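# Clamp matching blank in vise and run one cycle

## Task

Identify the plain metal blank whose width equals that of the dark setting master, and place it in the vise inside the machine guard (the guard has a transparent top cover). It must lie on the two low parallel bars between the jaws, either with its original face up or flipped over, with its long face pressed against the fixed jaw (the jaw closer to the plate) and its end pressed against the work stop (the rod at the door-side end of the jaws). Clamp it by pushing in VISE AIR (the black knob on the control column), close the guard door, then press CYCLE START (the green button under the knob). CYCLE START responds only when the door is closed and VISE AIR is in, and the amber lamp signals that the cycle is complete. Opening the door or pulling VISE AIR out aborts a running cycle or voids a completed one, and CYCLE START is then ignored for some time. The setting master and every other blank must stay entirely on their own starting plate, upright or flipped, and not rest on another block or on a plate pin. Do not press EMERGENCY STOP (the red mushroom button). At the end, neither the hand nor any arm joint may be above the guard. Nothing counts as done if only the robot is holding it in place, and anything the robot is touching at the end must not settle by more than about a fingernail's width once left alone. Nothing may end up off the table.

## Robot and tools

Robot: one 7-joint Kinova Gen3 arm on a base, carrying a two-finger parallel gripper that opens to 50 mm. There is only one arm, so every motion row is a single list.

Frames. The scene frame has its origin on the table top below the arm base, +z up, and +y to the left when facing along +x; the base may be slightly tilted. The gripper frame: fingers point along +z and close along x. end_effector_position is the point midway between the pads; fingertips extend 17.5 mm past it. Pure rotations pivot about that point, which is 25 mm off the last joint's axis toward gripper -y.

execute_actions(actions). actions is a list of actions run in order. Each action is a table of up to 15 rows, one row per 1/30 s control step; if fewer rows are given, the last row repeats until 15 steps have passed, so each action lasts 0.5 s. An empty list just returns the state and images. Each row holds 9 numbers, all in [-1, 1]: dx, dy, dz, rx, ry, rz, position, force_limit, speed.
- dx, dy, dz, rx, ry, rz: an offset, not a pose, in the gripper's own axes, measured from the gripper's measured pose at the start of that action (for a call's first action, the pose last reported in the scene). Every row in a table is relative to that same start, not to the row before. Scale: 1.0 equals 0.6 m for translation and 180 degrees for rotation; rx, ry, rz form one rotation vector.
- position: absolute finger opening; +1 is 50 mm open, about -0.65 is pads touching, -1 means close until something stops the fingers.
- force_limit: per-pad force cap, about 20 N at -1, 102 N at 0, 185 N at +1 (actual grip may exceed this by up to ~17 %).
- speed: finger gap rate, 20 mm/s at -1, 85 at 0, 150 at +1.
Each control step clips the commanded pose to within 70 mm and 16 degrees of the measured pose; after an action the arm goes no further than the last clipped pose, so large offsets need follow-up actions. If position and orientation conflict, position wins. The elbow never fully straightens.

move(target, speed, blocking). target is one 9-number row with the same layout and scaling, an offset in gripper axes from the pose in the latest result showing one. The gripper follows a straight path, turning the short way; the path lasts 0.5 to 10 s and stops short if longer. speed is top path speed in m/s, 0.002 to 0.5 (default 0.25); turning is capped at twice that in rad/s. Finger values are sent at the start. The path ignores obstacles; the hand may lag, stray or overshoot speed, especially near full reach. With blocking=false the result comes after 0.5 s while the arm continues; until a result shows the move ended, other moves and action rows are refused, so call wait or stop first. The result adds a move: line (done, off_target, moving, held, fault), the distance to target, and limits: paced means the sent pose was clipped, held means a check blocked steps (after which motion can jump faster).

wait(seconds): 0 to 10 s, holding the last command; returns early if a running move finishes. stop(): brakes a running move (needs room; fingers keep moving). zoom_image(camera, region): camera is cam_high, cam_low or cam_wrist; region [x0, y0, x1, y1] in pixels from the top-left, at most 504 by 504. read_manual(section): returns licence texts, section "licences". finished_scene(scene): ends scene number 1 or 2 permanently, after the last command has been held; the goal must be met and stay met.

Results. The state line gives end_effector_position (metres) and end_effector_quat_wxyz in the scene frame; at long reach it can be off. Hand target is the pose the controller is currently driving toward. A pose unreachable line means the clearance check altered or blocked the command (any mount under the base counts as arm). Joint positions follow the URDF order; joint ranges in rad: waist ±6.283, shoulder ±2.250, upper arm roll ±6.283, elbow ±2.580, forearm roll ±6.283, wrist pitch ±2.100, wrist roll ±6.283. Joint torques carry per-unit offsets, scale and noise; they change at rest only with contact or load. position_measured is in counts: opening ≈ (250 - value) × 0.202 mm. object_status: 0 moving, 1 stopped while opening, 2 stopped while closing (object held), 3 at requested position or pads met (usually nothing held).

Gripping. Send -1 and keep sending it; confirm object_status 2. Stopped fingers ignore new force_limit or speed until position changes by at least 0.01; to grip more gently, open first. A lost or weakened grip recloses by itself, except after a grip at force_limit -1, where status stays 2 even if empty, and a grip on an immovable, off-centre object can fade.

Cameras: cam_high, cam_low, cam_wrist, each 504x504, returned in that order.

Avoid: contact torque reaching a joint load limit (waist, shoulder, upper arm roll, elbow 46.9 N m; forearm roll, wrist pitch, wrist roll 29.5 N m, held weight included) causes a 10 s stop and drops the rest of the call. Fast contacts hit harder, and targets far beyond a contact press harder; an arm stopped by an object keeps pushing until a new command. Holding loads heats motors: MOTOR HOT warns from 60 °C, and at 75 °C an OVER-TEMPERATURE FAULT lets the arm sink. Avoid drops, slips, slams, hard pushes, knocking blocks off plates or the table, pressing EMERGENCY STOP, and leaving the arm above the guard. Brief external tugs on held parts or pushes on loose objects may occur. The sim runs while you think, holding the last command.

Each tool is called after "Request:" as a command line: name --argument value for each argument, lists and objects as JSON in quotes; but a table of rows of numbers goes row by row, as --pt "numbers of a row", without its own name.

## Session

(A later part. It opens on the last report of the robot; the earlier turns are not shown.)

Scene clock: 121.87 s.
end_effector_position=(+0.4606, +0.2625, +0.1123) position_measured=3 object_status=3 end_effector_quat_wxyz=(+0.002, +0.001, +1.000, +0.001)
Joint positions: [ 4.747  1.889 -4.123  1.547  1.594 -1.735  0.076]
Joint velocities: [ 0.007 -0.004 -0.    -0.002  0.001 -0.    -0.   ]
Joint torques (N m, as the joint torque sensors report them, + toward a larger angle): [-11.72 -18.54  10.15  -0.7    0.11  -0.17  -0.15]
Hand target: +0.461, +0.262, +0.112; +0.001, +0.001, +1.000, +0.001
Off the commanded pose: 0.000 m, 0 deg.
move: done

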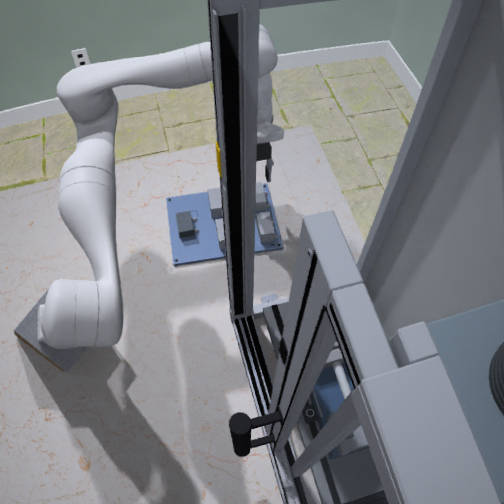

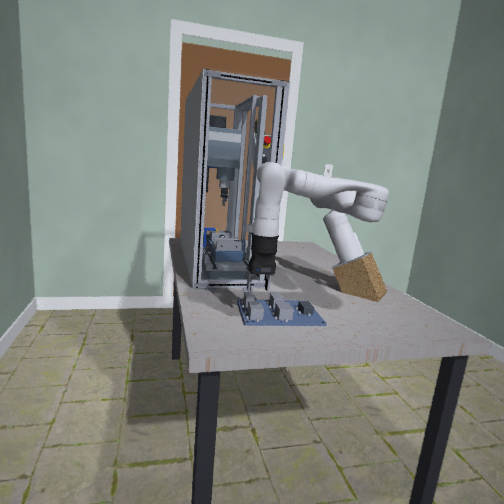

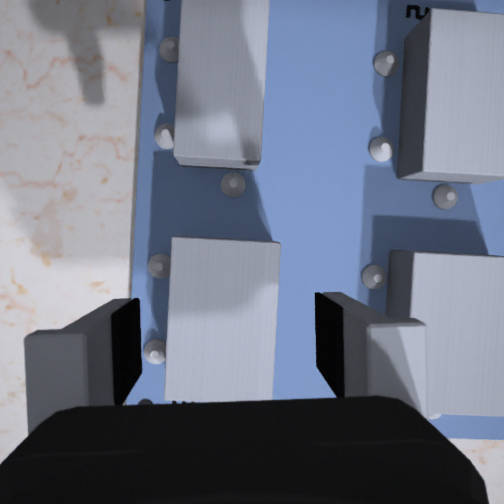

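Request:
move --target '[-0.002,-0.008,0.1,0,0,0,1,-0.8,0]' --speed 0.06

Request:
execute_actions --actions '[[[0,0,0,0,0,0,-1,-0.8,0.5]],[[0,0,0,0,0,0,-1,-0.8,0.5]]]'

Scene clock: 123.73 s.
end_effector_position=(+0.4619, +0.2579, +0.0525) position_measured=3 object_status=3 end_effector_quat_wxyz=(+0.002, +0.001, +1.000, +0.001)
Joint positions: [ 4.783  1.974 -4.179  1.578  1.506 -1.667  0.091]
Joint velocities: [ 0.001  0.003 -0.001  0.     0.001  0.003 -0.   ]
Joint torques (N m, as the joint torque sensors report them, + toward a larger angle): [-11.68 -19.26   9.95   0.6   -0.3   -0.13  -0.29]
Hand target: +0.462, +0.258, +0.052; +0.002, +0.001, +1.000, +0.001
Off the commanded pose: 0.000 m, 0 deg.
move: done

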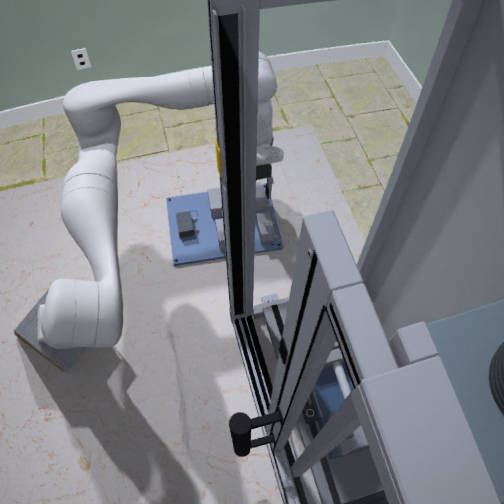

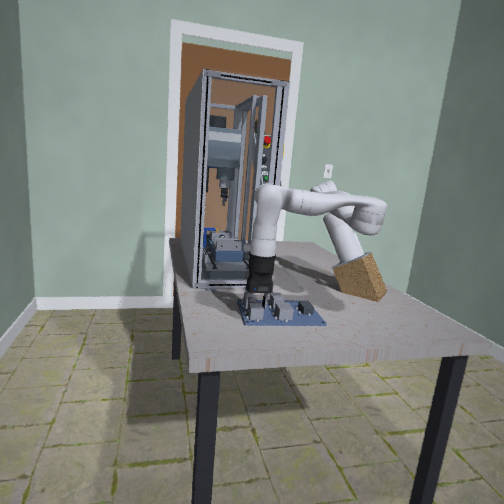

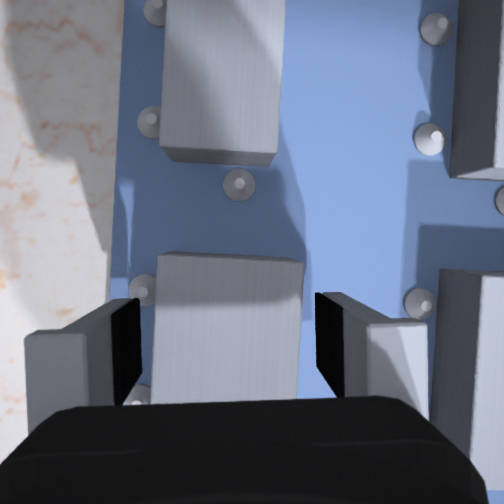

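Scene clock: 124.73 s.
end_effector_position=(+0.4620, +0.2579, +0.0525) position_measured=52 object_status=2 end_effector_quat_wxyz=(+0.002, +0.001, +1.000, +0.001)
Joint positions: [ 4.783  1.974 -4.179  1.578  1.506 -1.666  0.092]
Joint velocities: [ 0.    -0.001  0.    -0.    -0.     0.    -0.   ]
Joint torques (N m, as the joint torque sensors report them, + toward a larger angle): [-11.72 -18.18  10.07   0.55  -0.17  -0.06  -0.35]
Hand target: +0.462, +0.258, +0.053; +0.002, +0.001, +1.000, +0.001
Off the commanded pose: 0.000 m, 0 deg.

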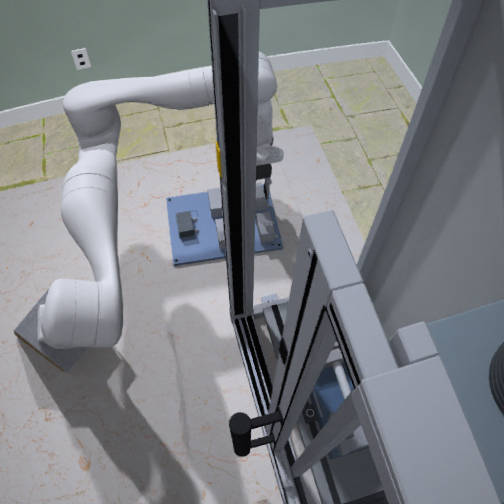

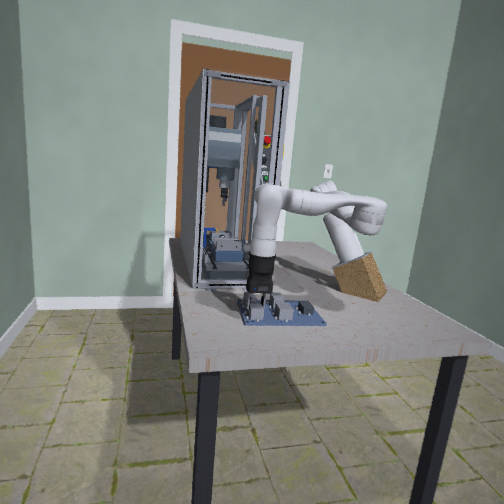

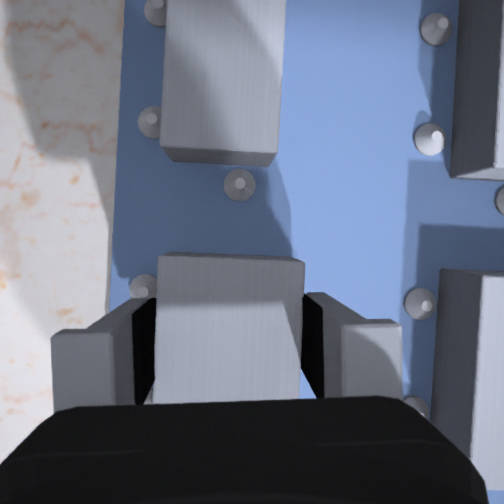

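Request:
execute_actions --actions '[[[0,0,0,0,0,0,1,-0.8,0.5]],[[0,0,-0.1,0,0,0,1,-0.8,0.5]]]'

Request:
move --target '[0.16,-0.137,0,0,0,0,1,-0.8,0]' --speed 0.15

Request:
move --target '[0,0,0.103,0,0,0,1,-0.8,0]' --speed 0.08

Request:
execute_actions --actions '[[[0,0,0,0,0,0,-1,0,0.5]],[[0,0,0,0,0,0,-1,0,0.5]]]'

Request:
move --target '[0.2,0,-0.4,0,0,0,-1,0,0.5]' --speed 0.15

Scene clock: 126.97 s.
end_effector_position=(+0.4618, +0.2576, +0.1122) position_measured=3 object_status=3 end_effector_quat_wxyz=(+0.002, +0.001, +1.000, +0.001)
Joint positions: [ 4.751  1.889 -4.12   1.559  1.595 -1.736  0.091]
Joint velocities: [-0.001 -0.006  0.003 -0.001 -0.001 -0.002  0.   ]
Joint torques (N m, as the joint torque sensors report them, + toward a larger angle): [-11.62 -18.26  10.13  -0.65  -0.05  -0.02  -0.29]
Hand target: +0.462, +0.258, +0.112; +0.002, +0.001, +1.000, +0.001
Off the commanded pose: 0.000 m, 0 deg.

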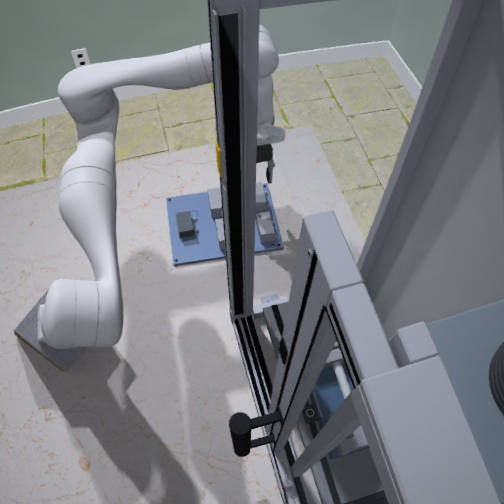

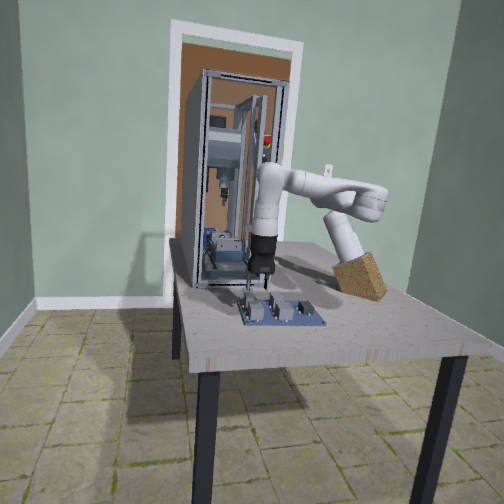

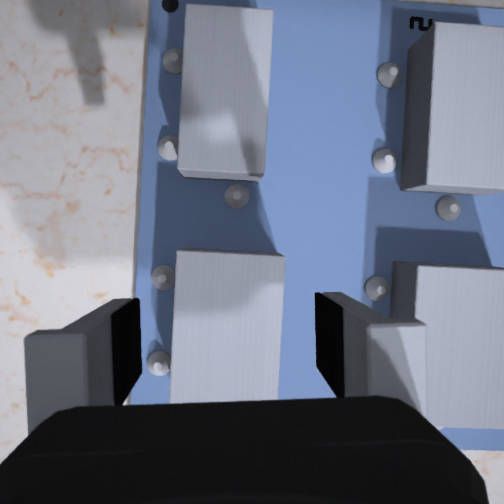

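Scene clock: 128.20 s.
end_effector_position=(+0.3654, +0.1753, +0.1116) position_measured=3 object_status=3 end_effector_quat_wxyz=(+0.001, +0.001, +1.000, +0.001)
Joint positions: [ 4.593  1.986 -4.117  2.013  1.664 -1.779  0.377]
Joint velocities: [-0.006  0.003  0.001  0.002 -0.001 -0.001  0.001]
Joint torques (N m, as the joint torque sensors report them, + toward a larger angle): [ -9.1  -15.22   8.88  -0.39  -0.22  -0.23  -0.21]
Hand target: +0.365, +0.175, +0.112; +0.001, +0.001, +1.000, +0.001
Off the commanded pose: 0.000 m, 0 deg.
move: done

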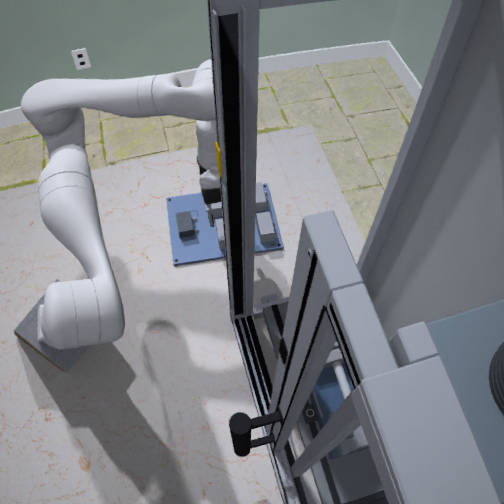

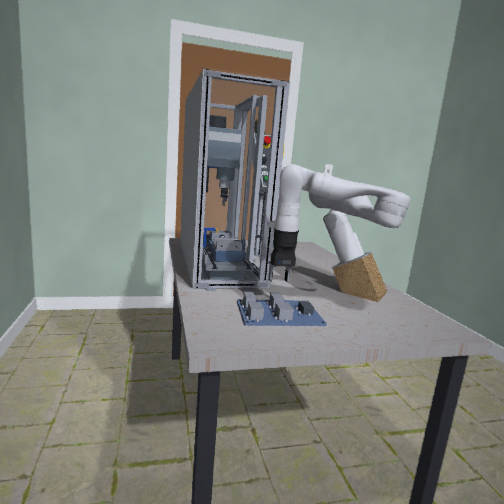

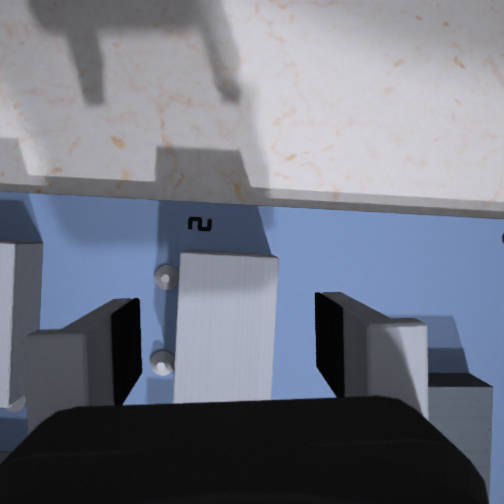

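Scene clock: 129.30 s.
end_effector_position=(+0.3656, +0.1755, +0.0500) position_measured=3 object_status=3 end_effector_quat_wxyz=(+0.001, +0.002, +1.000, +0.001)
Joint positions: [ 4.627  2.096 -4.206  2.034  1.518 -1.733  0.365]
Joint velocities: [ 0.     0.003 -0.002  0.     0.     0.004  0.001]
Joint torques (N m, as the joint torque sensors report them, + toward a larger angle): [ -9.14 -15.65   9.04   0.42   0.03  -0.09   0.09]
Hand target: +0.366, +0.175, +0.050; +0.001, +0.001, +1.000, +0.001
Off the commanded pose: 0.000 m, 0 deg.
move: done

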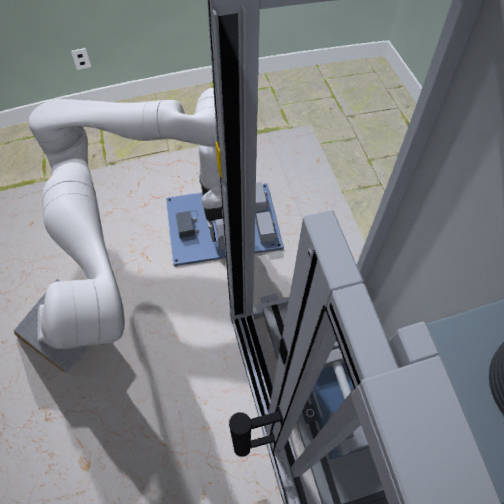

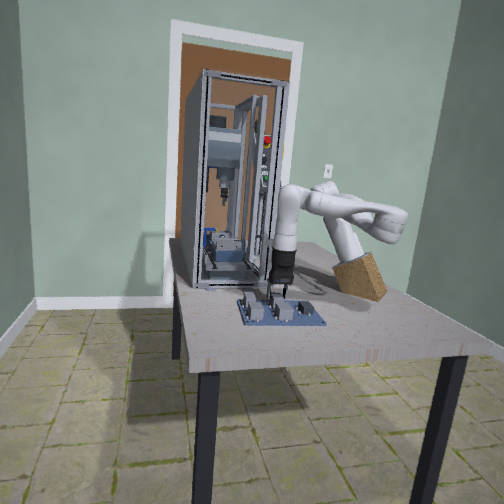

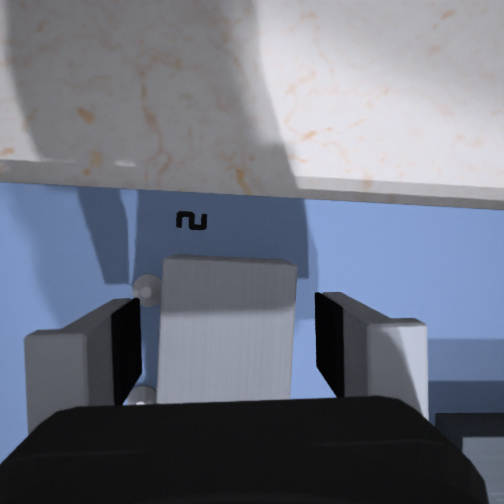

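Scene clock: 130.30 s.
end_effector_position=(+0.3658, +0.1755, +0.0501) position_measured=76 object_status=2 end_effector_quat_wxyz=(+0.002, +0.002, +1.000, +0.001)
Joint positions: [ 4.627  2.095 -4.206  2.035  1.518 -1.733  0.365]
Joint velocities: [ 0.     0.    -0.     0.     0.     0.001  0.001]
Joint torques (N m, as the joint torque sensors report them, + toward a larger angle): [ -9.01 -15.2    8.83   0.41   0.02  -0.06  -0.24]
Hand target: +0.366, +0.176, +0.050; +0.002, +0.002, +1.000, +0.001
Off the commanded pose: 0.000 m, 0 deg.

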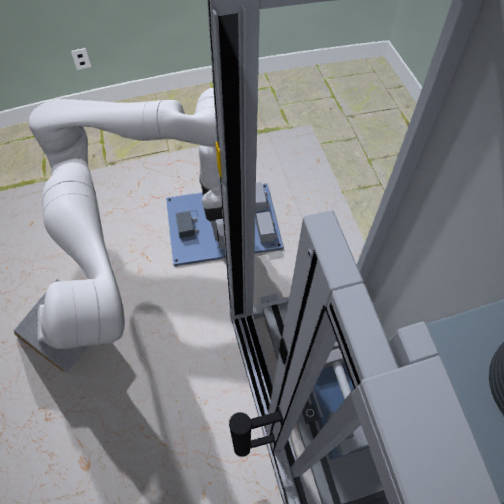

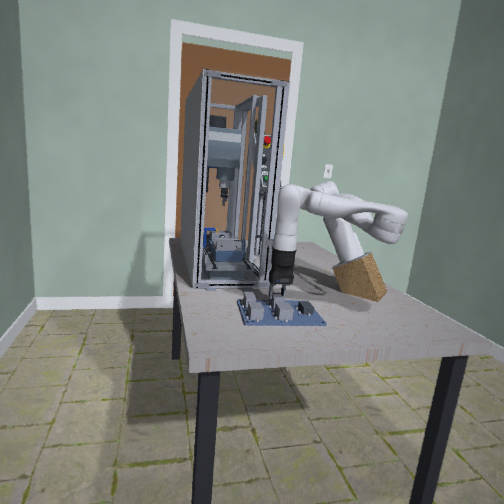

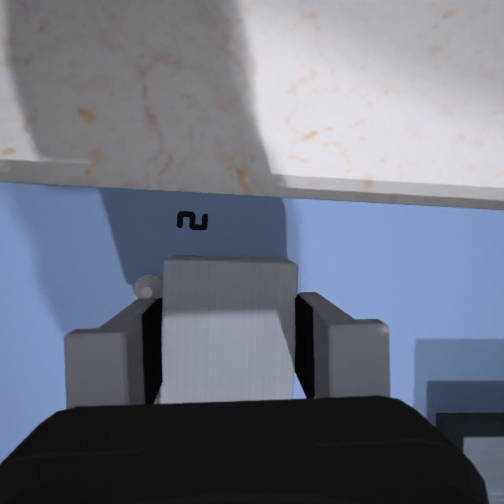

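Scene clock: 132.47 s.
end_effector_position=(+0.2453, +0.1755, +0.2894) position_measured=76 object_status=2 end_effector_quat_wxyz=(+0.001, +0.001, +1.000, +0.001)
Joint positions: [ 4.233  1.798 -3.879  1.974  2.106 -1.99   0.257]
Joint velocities: [-0.002 -0.002  0.002 -0.001 -0.    -0.002  0.002]
Joint torques (N m, as the joint torque sensors report them, + toward a larger angle): [ -7.29 -13.71   7.11  -5.13  -0.16  -0.48  -0.49]
Hand target: +0.245, +0.176, +0.290; +0.001, +0.001, +1.000, +0.001
Off the commanded pose: 0.000 m, 0 deg.
move: done

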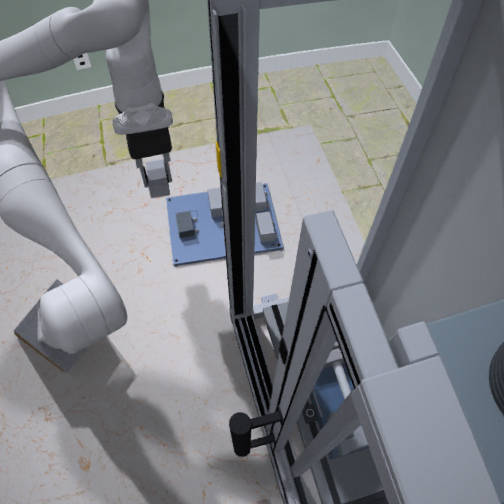

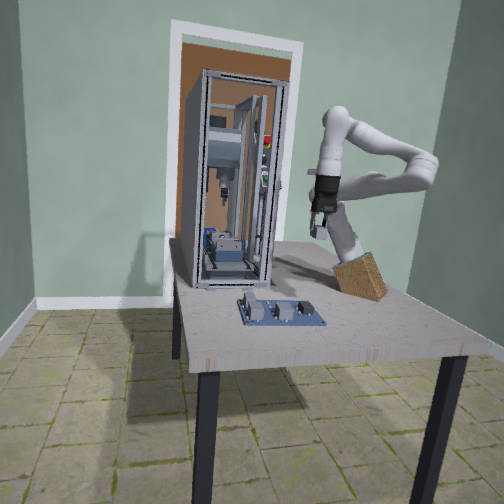

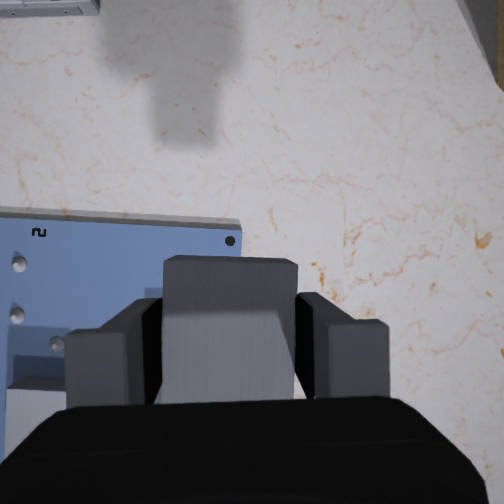

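Request:
move --target '[0.05,0,-0.25,0,0,-0.5,-1,0,0.5]' --speed 0.15

Request:
move --target '[-0.5,0.0,0,0,0,0,-1,0,0.5]' --speed 0.1

Scene clock: 139.07 s.
end_effector_position=(+0.2149, +0.1757, +0.4391) position_measured=76 object_status=2 end_effector_quat_wxyz=(-0.002, +0.707, -0.707, +0.001)
Joint positions: [ 3.832  1.362 -4.084  1.705  2.461 -1.907  1.368]
Joint velocities: [-0.001 -0.002  0.002 -0.001 -0.001 -0.001  0.002]
Joint torques (N m, as the joint torque sensors report them, + toward a larger angle): [-4.68 -9.36  6.47 -7.88 -0.41  0.21 -0.63]
Hand target: +0.215, +0.176, +0.439; -0.002, +0.707, -0.707, +0.001
Off the commanded pose: 0.000 m, 0 deg.
move: done

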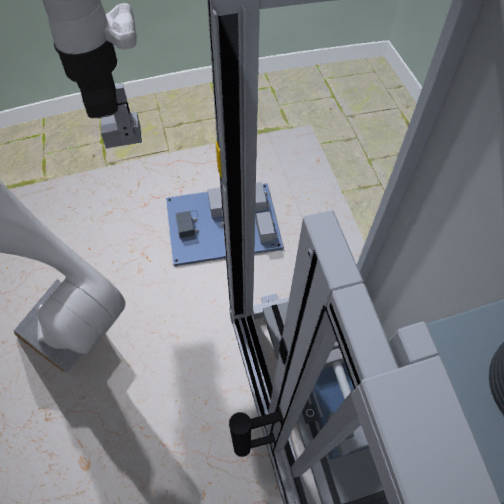

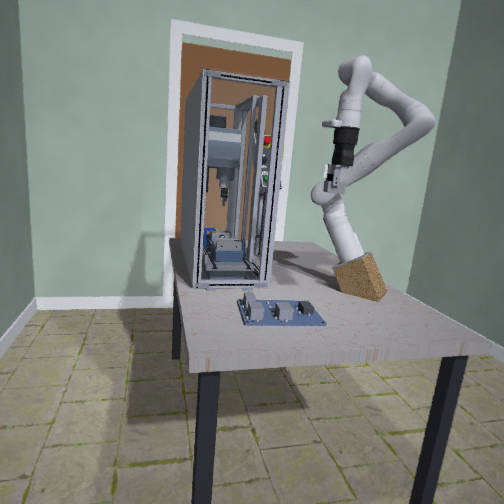

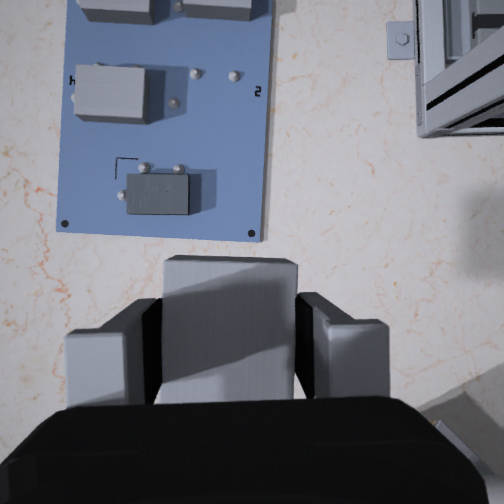

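Scene clock: 142.50 s.
end_effector_position=(+0.2151, +0.4765, +0.4403) position_measured=76 object_status=2 end_effector_quat_wxyz=(-0.003, +0.707, -0.707, -0.000)
Joint positions: [ 4.326  1.435 -4.388  0.542  1.895 -2.081  0.486]
Joint velocities: [ 0.015 -0.005 -0.001 -0.015  0.    -0.002 -0.006]
Joint torques (N m, as the joint torque sensors report them, + toward a larger angle): [-10.51 -22.76   5.22  -3.05  -0.24  -0.29  -0.36]
Hand target: +0.216, +0.476, +0.440; -0.002, +0.706, -0.708, -0.001
Off the commanded pose: 0.001 m, 0 deg.
move: done

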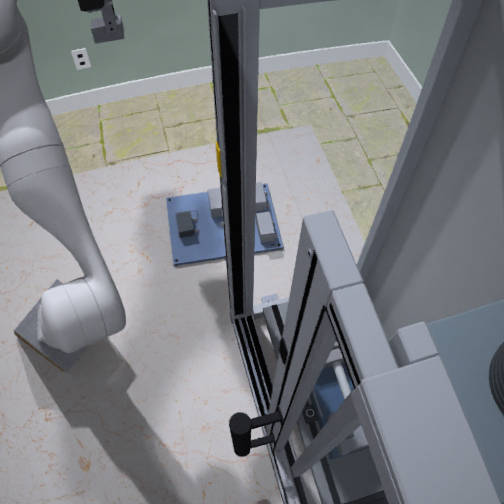

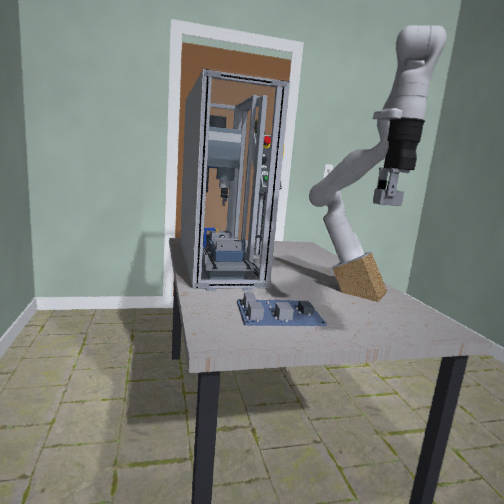

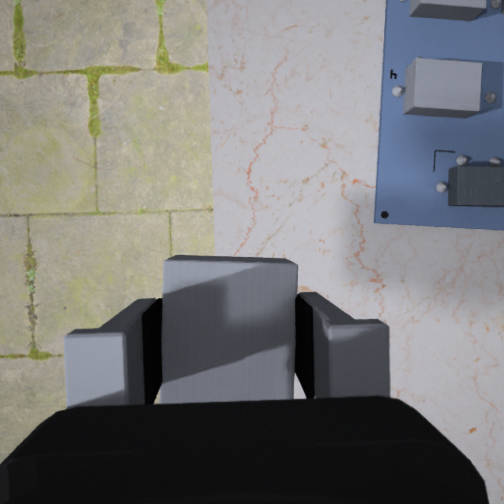

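Request:
move --target '[0.7,0,0,0,0,0,-1,0,0.5]' --speed 0.15

Request:
move --target '[0.3,0,0,0,0,0,-1,0,0.5]' --speed 0.08

Scene clock: 146.10 s.
end_effector_position=(+0.2142, +0.0558, +0.4388) position_measured=76 object_status=2 end_effector_quat_wxyz=(-0.001, +0.707, -0.707, +0.001)
Joint positions: [ 3.676  1.235 -3.922  1.91   2.724 -1.796  1.526]
Joint velocities: [-0.005 -0.003  0.003  0.001 -0.001 -0.002  0.006]
Joint torques (N m, as the joint torque sensors report them, + toward a larger angle): [-2.54 -5.74  4.1  -9.28 -0.01  0.03 -0.45]
Hand target: +0.214, +0.056, +0.439; -0.002, +0.707, -0.707, +0.001
Off the commanded pose: 0.001 m, 0 deg.
move: done

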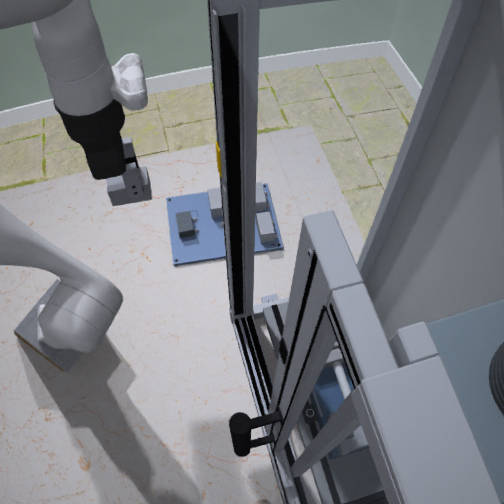

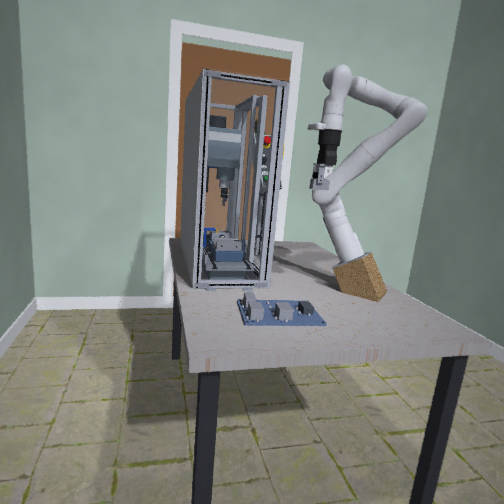

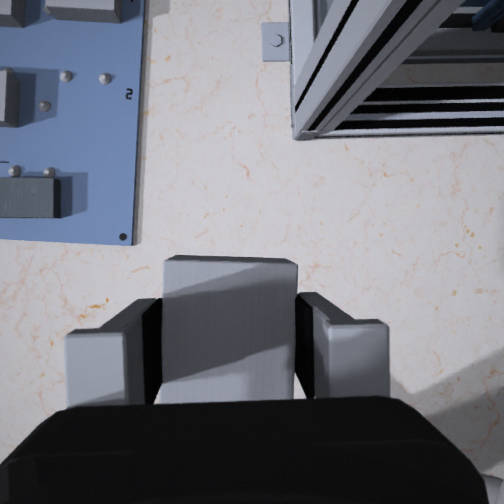

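Scene clock: 148.67 s.
end_effector_position=(+0.2138, -0.1242, +0.4387) position_measured=76 object_status=2 end_effector_quat_wxyz=(-0.001, +0.707, -0.707, +0.002)
Joint positions: [ 3.423  1.041 -3.513  2.006  3.15  -1.701  1.716]
Joint velocities: [-0.002 -0.002  0.001 -0.    -0.001 -0.     0.005]
Joint torques (N m, as the joint torque sensors report them, + toward a larger angle): [  0.14  -1.43   0.33 -10.52   0.     0.09  -0.22]
Hand target: +0.214, -0.124, +0.439; -0.001, +0.707, -0.707, +0.002
Off the commanded pose: 0.000 m, 0 deg.
move: done

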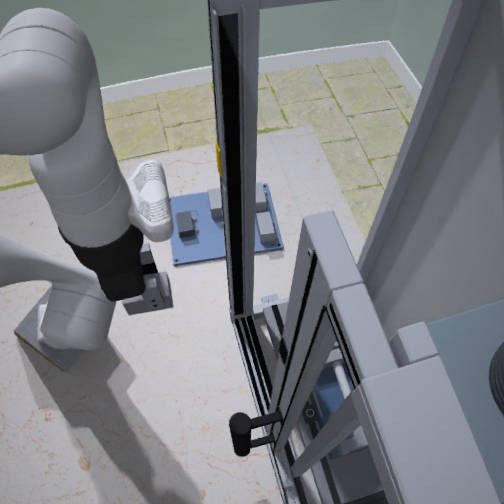

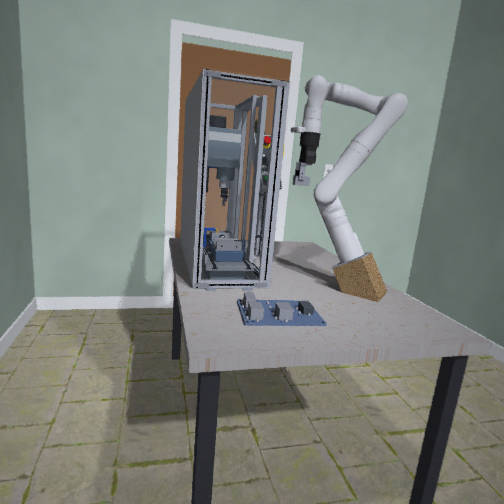

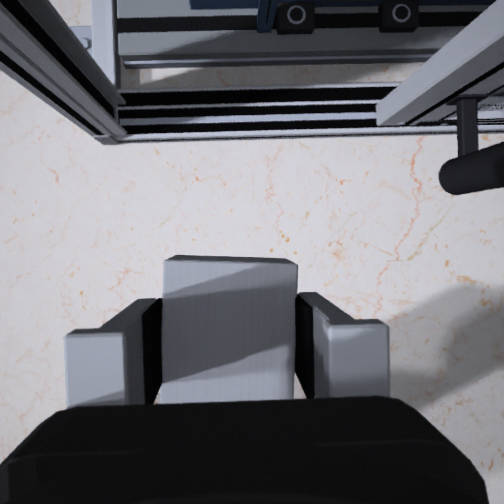

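Request:
move --target '[0.03,-0.15,0.0,0,0,0,-1,0,0.5]' --speed 0.1

Request:
move --target '[0,-0.1,0.3,0,0,0,-1,0,0.5]' --speed 0.1

Scene clock: 150.87 s.
end_effector_position=(+0.3036, -0.1423, +0.4391) position_measured=76 object_status=2 end_effector_quat_wxyz=(-0.002, +0.707, -0.707, +0.002)
Joint positions: [ 3.518  0.822 -3.568  1.907  3.164 -1.568  1.71 ]
Joint velocities: [ 0.003 -0.009 -0.    -0.     0.001  0.    -0.002]
Joint torques (N m, as the joint torque sensors report them, + toward a larger angle): [ -0.68   3.61  -0.09 -10.6   -0.52  -0.01  -0.29]
Hand target: +0.304, -0.142, +0.439; -0.001, +0.707, -0.707, +0.002
Off the commanded pose: 0.000 m, 0 deg.
move: done

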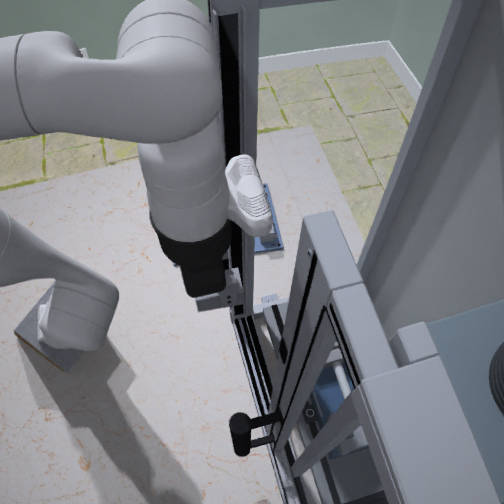

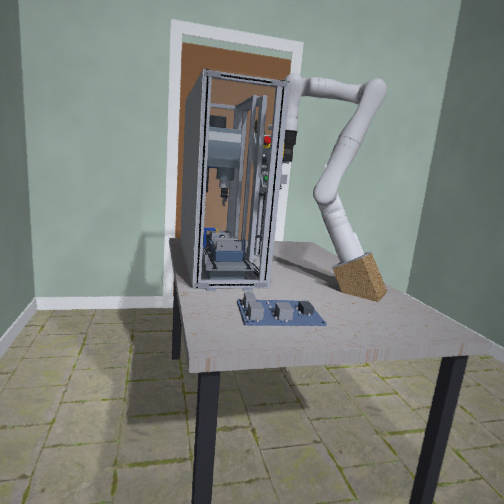

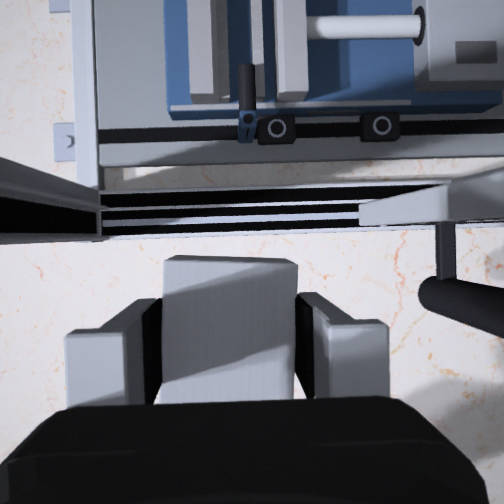

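Scene clock: 153.13 s.
end_effector_position=(+0.3643, -0.1419, +0.2597) position_measured=76 object_status=2 end_effector_quat_wxyz=(-0.002, +0.708, -0.706, +0.002)
Joint positions: [ 3.705  0.524 -3.766  2.288  3.219 -0.874  1.604]
Joint velocities: [ 0.005 -0.008  0.001  0.001  0.002 -0.001 -0.002]
Joint torques (N m, as the joint torque sensors report them, + toward a larger angle): [-2.4   7.82  0.11 -8.24 -0.26  0.09 -0.39]
Hand target: +0.364, -0.142, +0.260; -0.002, +0.708, -0.707, +0.002
Off the commanded pose: 0.001 m, 0 deg.
move: done

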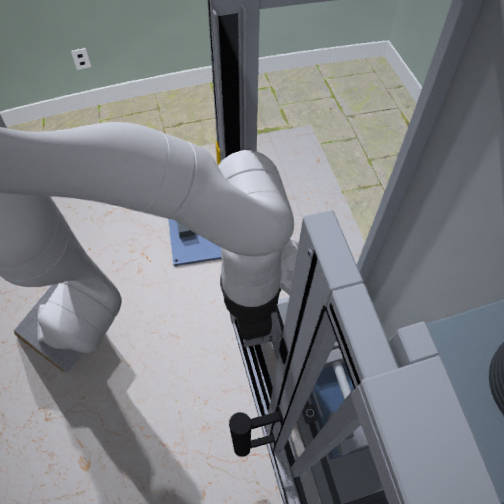

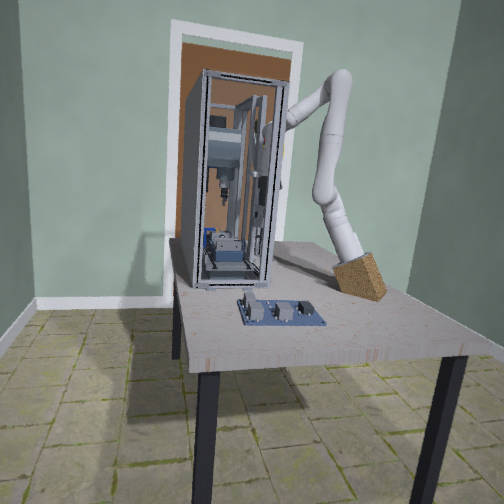

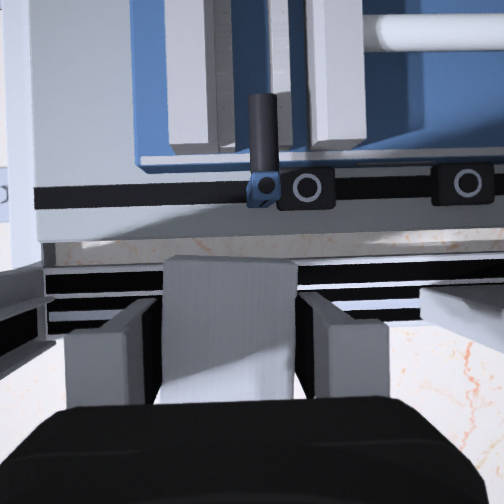

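Request:
move --target '[0.025,-0.125,0.1,0,0,0,-1,0,0.5]' --speed 0.06

Scene clock: 156.67 s.
end_effector_position=(+0.4399, -0.1563, +0.2007) position_measured=76 object_status=2 end_effector_quat_wxyz=(-0.003, +0.708, -0.706, +0.002)
Joint positions: [ 3.976  0.234 -4.076  2.199  3.442 -0.711  1.386]
Joint velocities: [ 0.008 -0.01   0.002  0.     0.006 -0.003 -0.007]
Joint torques (N m, as the joint torque sensors report them, + toward a larger angle): [-4.1  10.59 -1.43 -6.29 -0.37  0.07 -0.4 ]
Hand target: +0.440, -0.157, +0.200; -0.003, +0.708, -0.706, +0.002
Off the commanded pose: 0.001 m, 0 deg.
move: done

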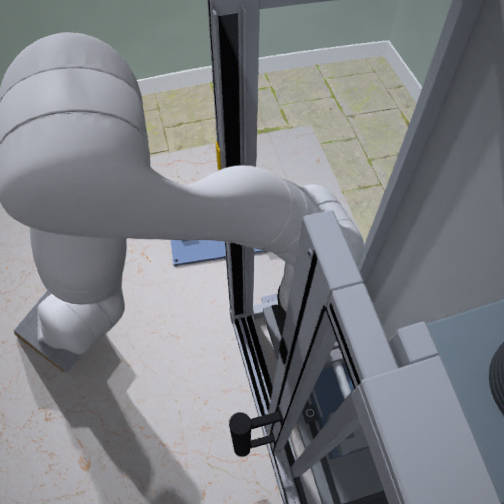

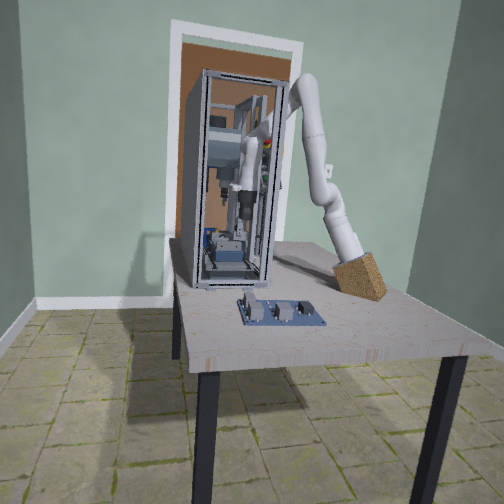

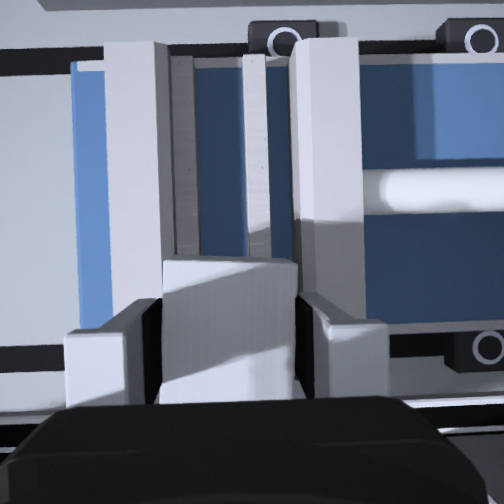

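Request:
move --target '[0,-0.06,0.04,0,0,0,-1,0,0.5]' --speed 0.03

Request:
zoom_image --camera "cam_low" --region '[190, 110, 290, 290]'

Scene clock: 159.93 s.
end_effector_position=(+0.4788, -0.1564, +0.1854) position_measured=76 object_status=2 end_effector_quat_wxyz=(+0.001, +0.712, -0.702, +0.013)
Joint positions: [ 4.105  0.074 -4.339  2.121  3.699 -0.771  1.114]
Joint velocities: [ 0.    -0.007 -0.011 -0.003  0.014 -0.012 -0.018]
Joint torques (N m, as the joint torque sensors report them, + toward a larger angle): [ 2.01 -8.05  0.96 -0.86  0.68  7.55 -0.32]
Hand target: +0.476, -0.156, +0.177; -0.004, +0.708, -0.706, +0.002
Off the commanded pose: 0.009 m, 1 deg.
move: off_target

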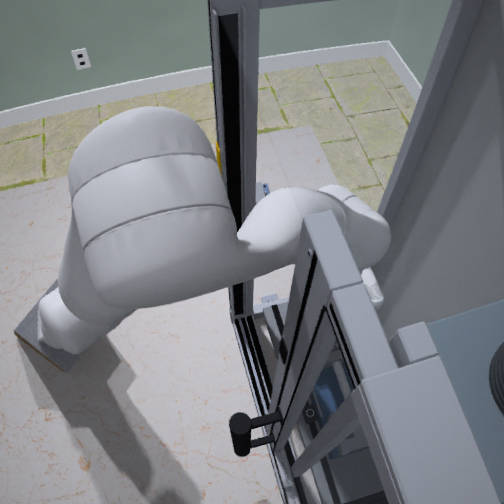

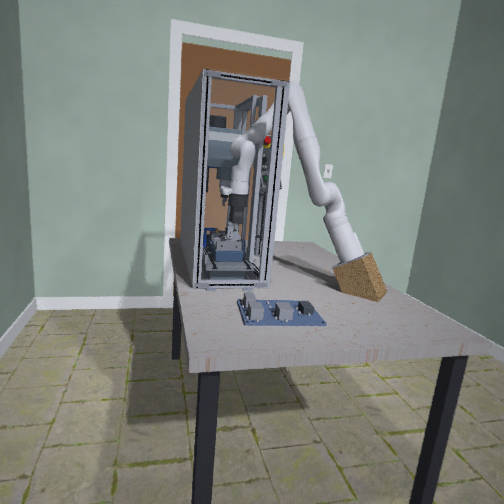

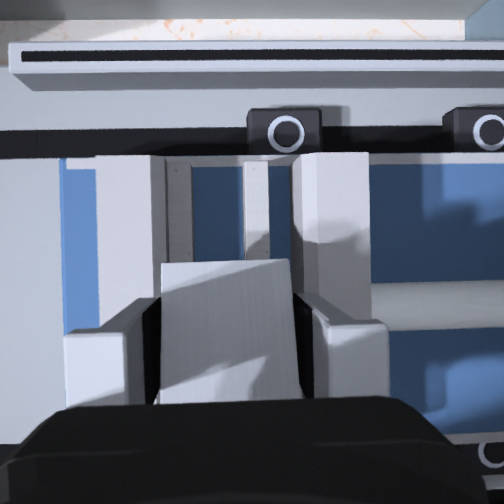

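Region (190, 110, 290, 290) of cam_low's 504x504 image, scaled by 2.800, with more detail than that image has.

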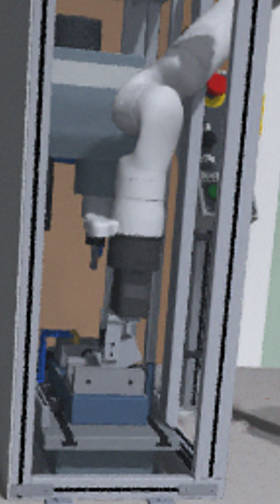

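Request:
move --target '[0,-0.046,-0.018,0,0.003,0,-1,0,0.5]' --speed 0.03

Scene clock: 161.80 s.
end_effector_position=(+0.5066, -0.1563, +0.1980) position_measured=76 object_status=2 end_effector_quat_wxyz=(+0.005, +0.712, -0.702, +0.019)
Joint positions: [ 4.086 -0.006 -4.419  2.025  3.793 -0.904  1.019]
Joint velocities: [-0.002 -0.005 -0.004 -0.001  0.002 -0.003 -0.003]
Joint torques (N m, as the joint torque sensors report them, + toward a larger angle): [-3.75  7.62 -3.69 -6.91  0.1   0.14 -0.1 ]
Hand target: +0.506, -0.156, +0.197; +0.004, +0.712, -0.702, +0.016
Off the commanded pose: 0.002 m, 0 deg.
move: done

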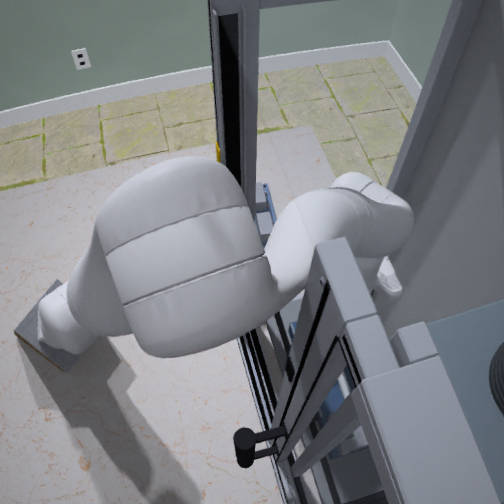

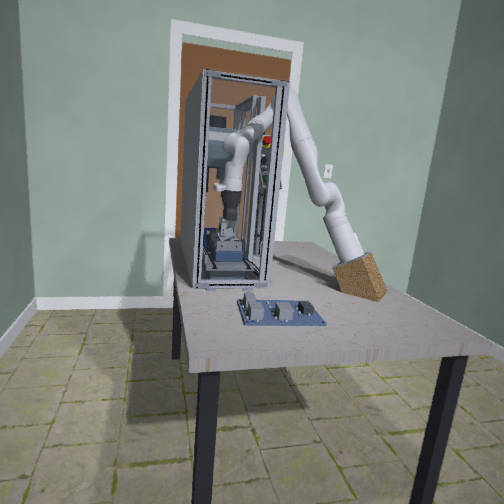

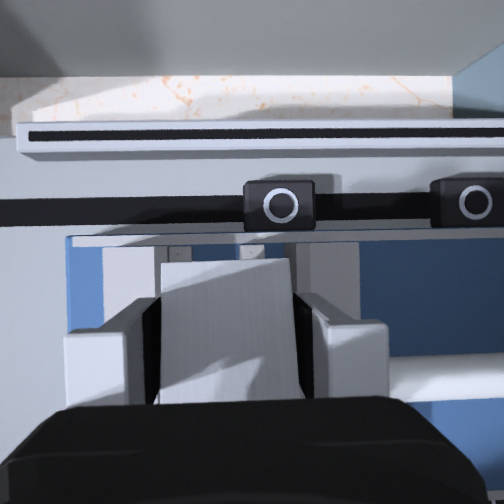

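Request:
move --target '[0,0,0.04,-0.006,-0.011,0.0045,-1,0,0.5]' --speed 0.02

Scene clock: 163.97 s.
end_effector_position=(+0.5124, -0.1585, +0.1901) position_measured=76 object_status=2 end_effector_quat_wxyz=(+0.003, +0.712, -0.701, +0.026)
Joint positions: [ 4.047 -0.053 -4.407  2.031  3.874 -0.909  0.95 ]
Joint velocities: [-0.024  0.001  0.031  0.001 -0.006  0.006  0.008]
Joint torques (N m, as the joint torque sensors report them, + toward a larger angle): [  0.   -28.27   0.17  -7.98   0.09  -0.34  -0.4 ]
Hand target: +0.507, -0.157, +0.175; -0.001, +0.707, -0.707, +0.000
Off the commanded pose: 0.017 m, 3 deg.
move: off_target

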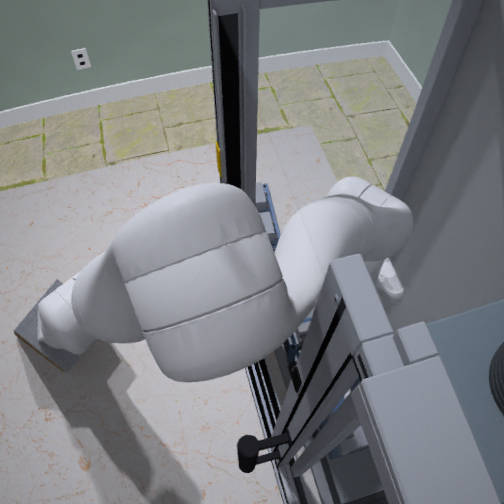

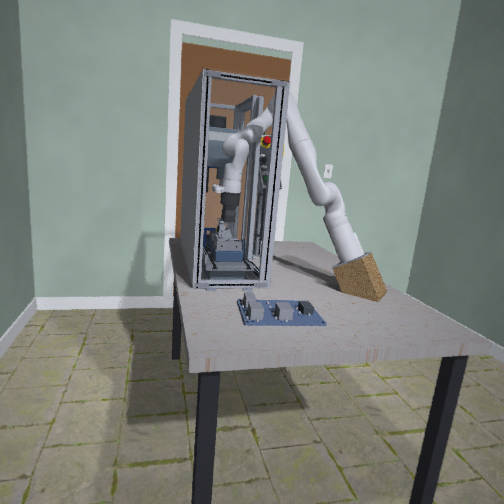

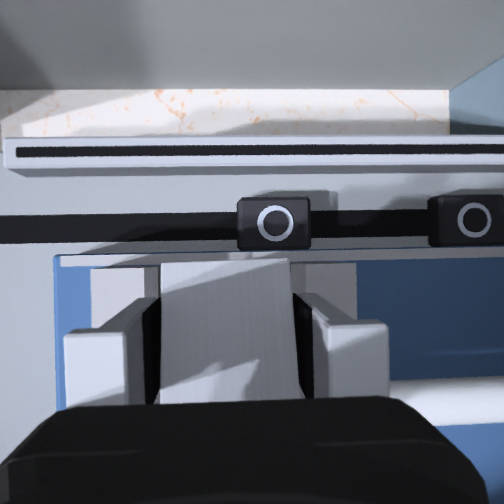

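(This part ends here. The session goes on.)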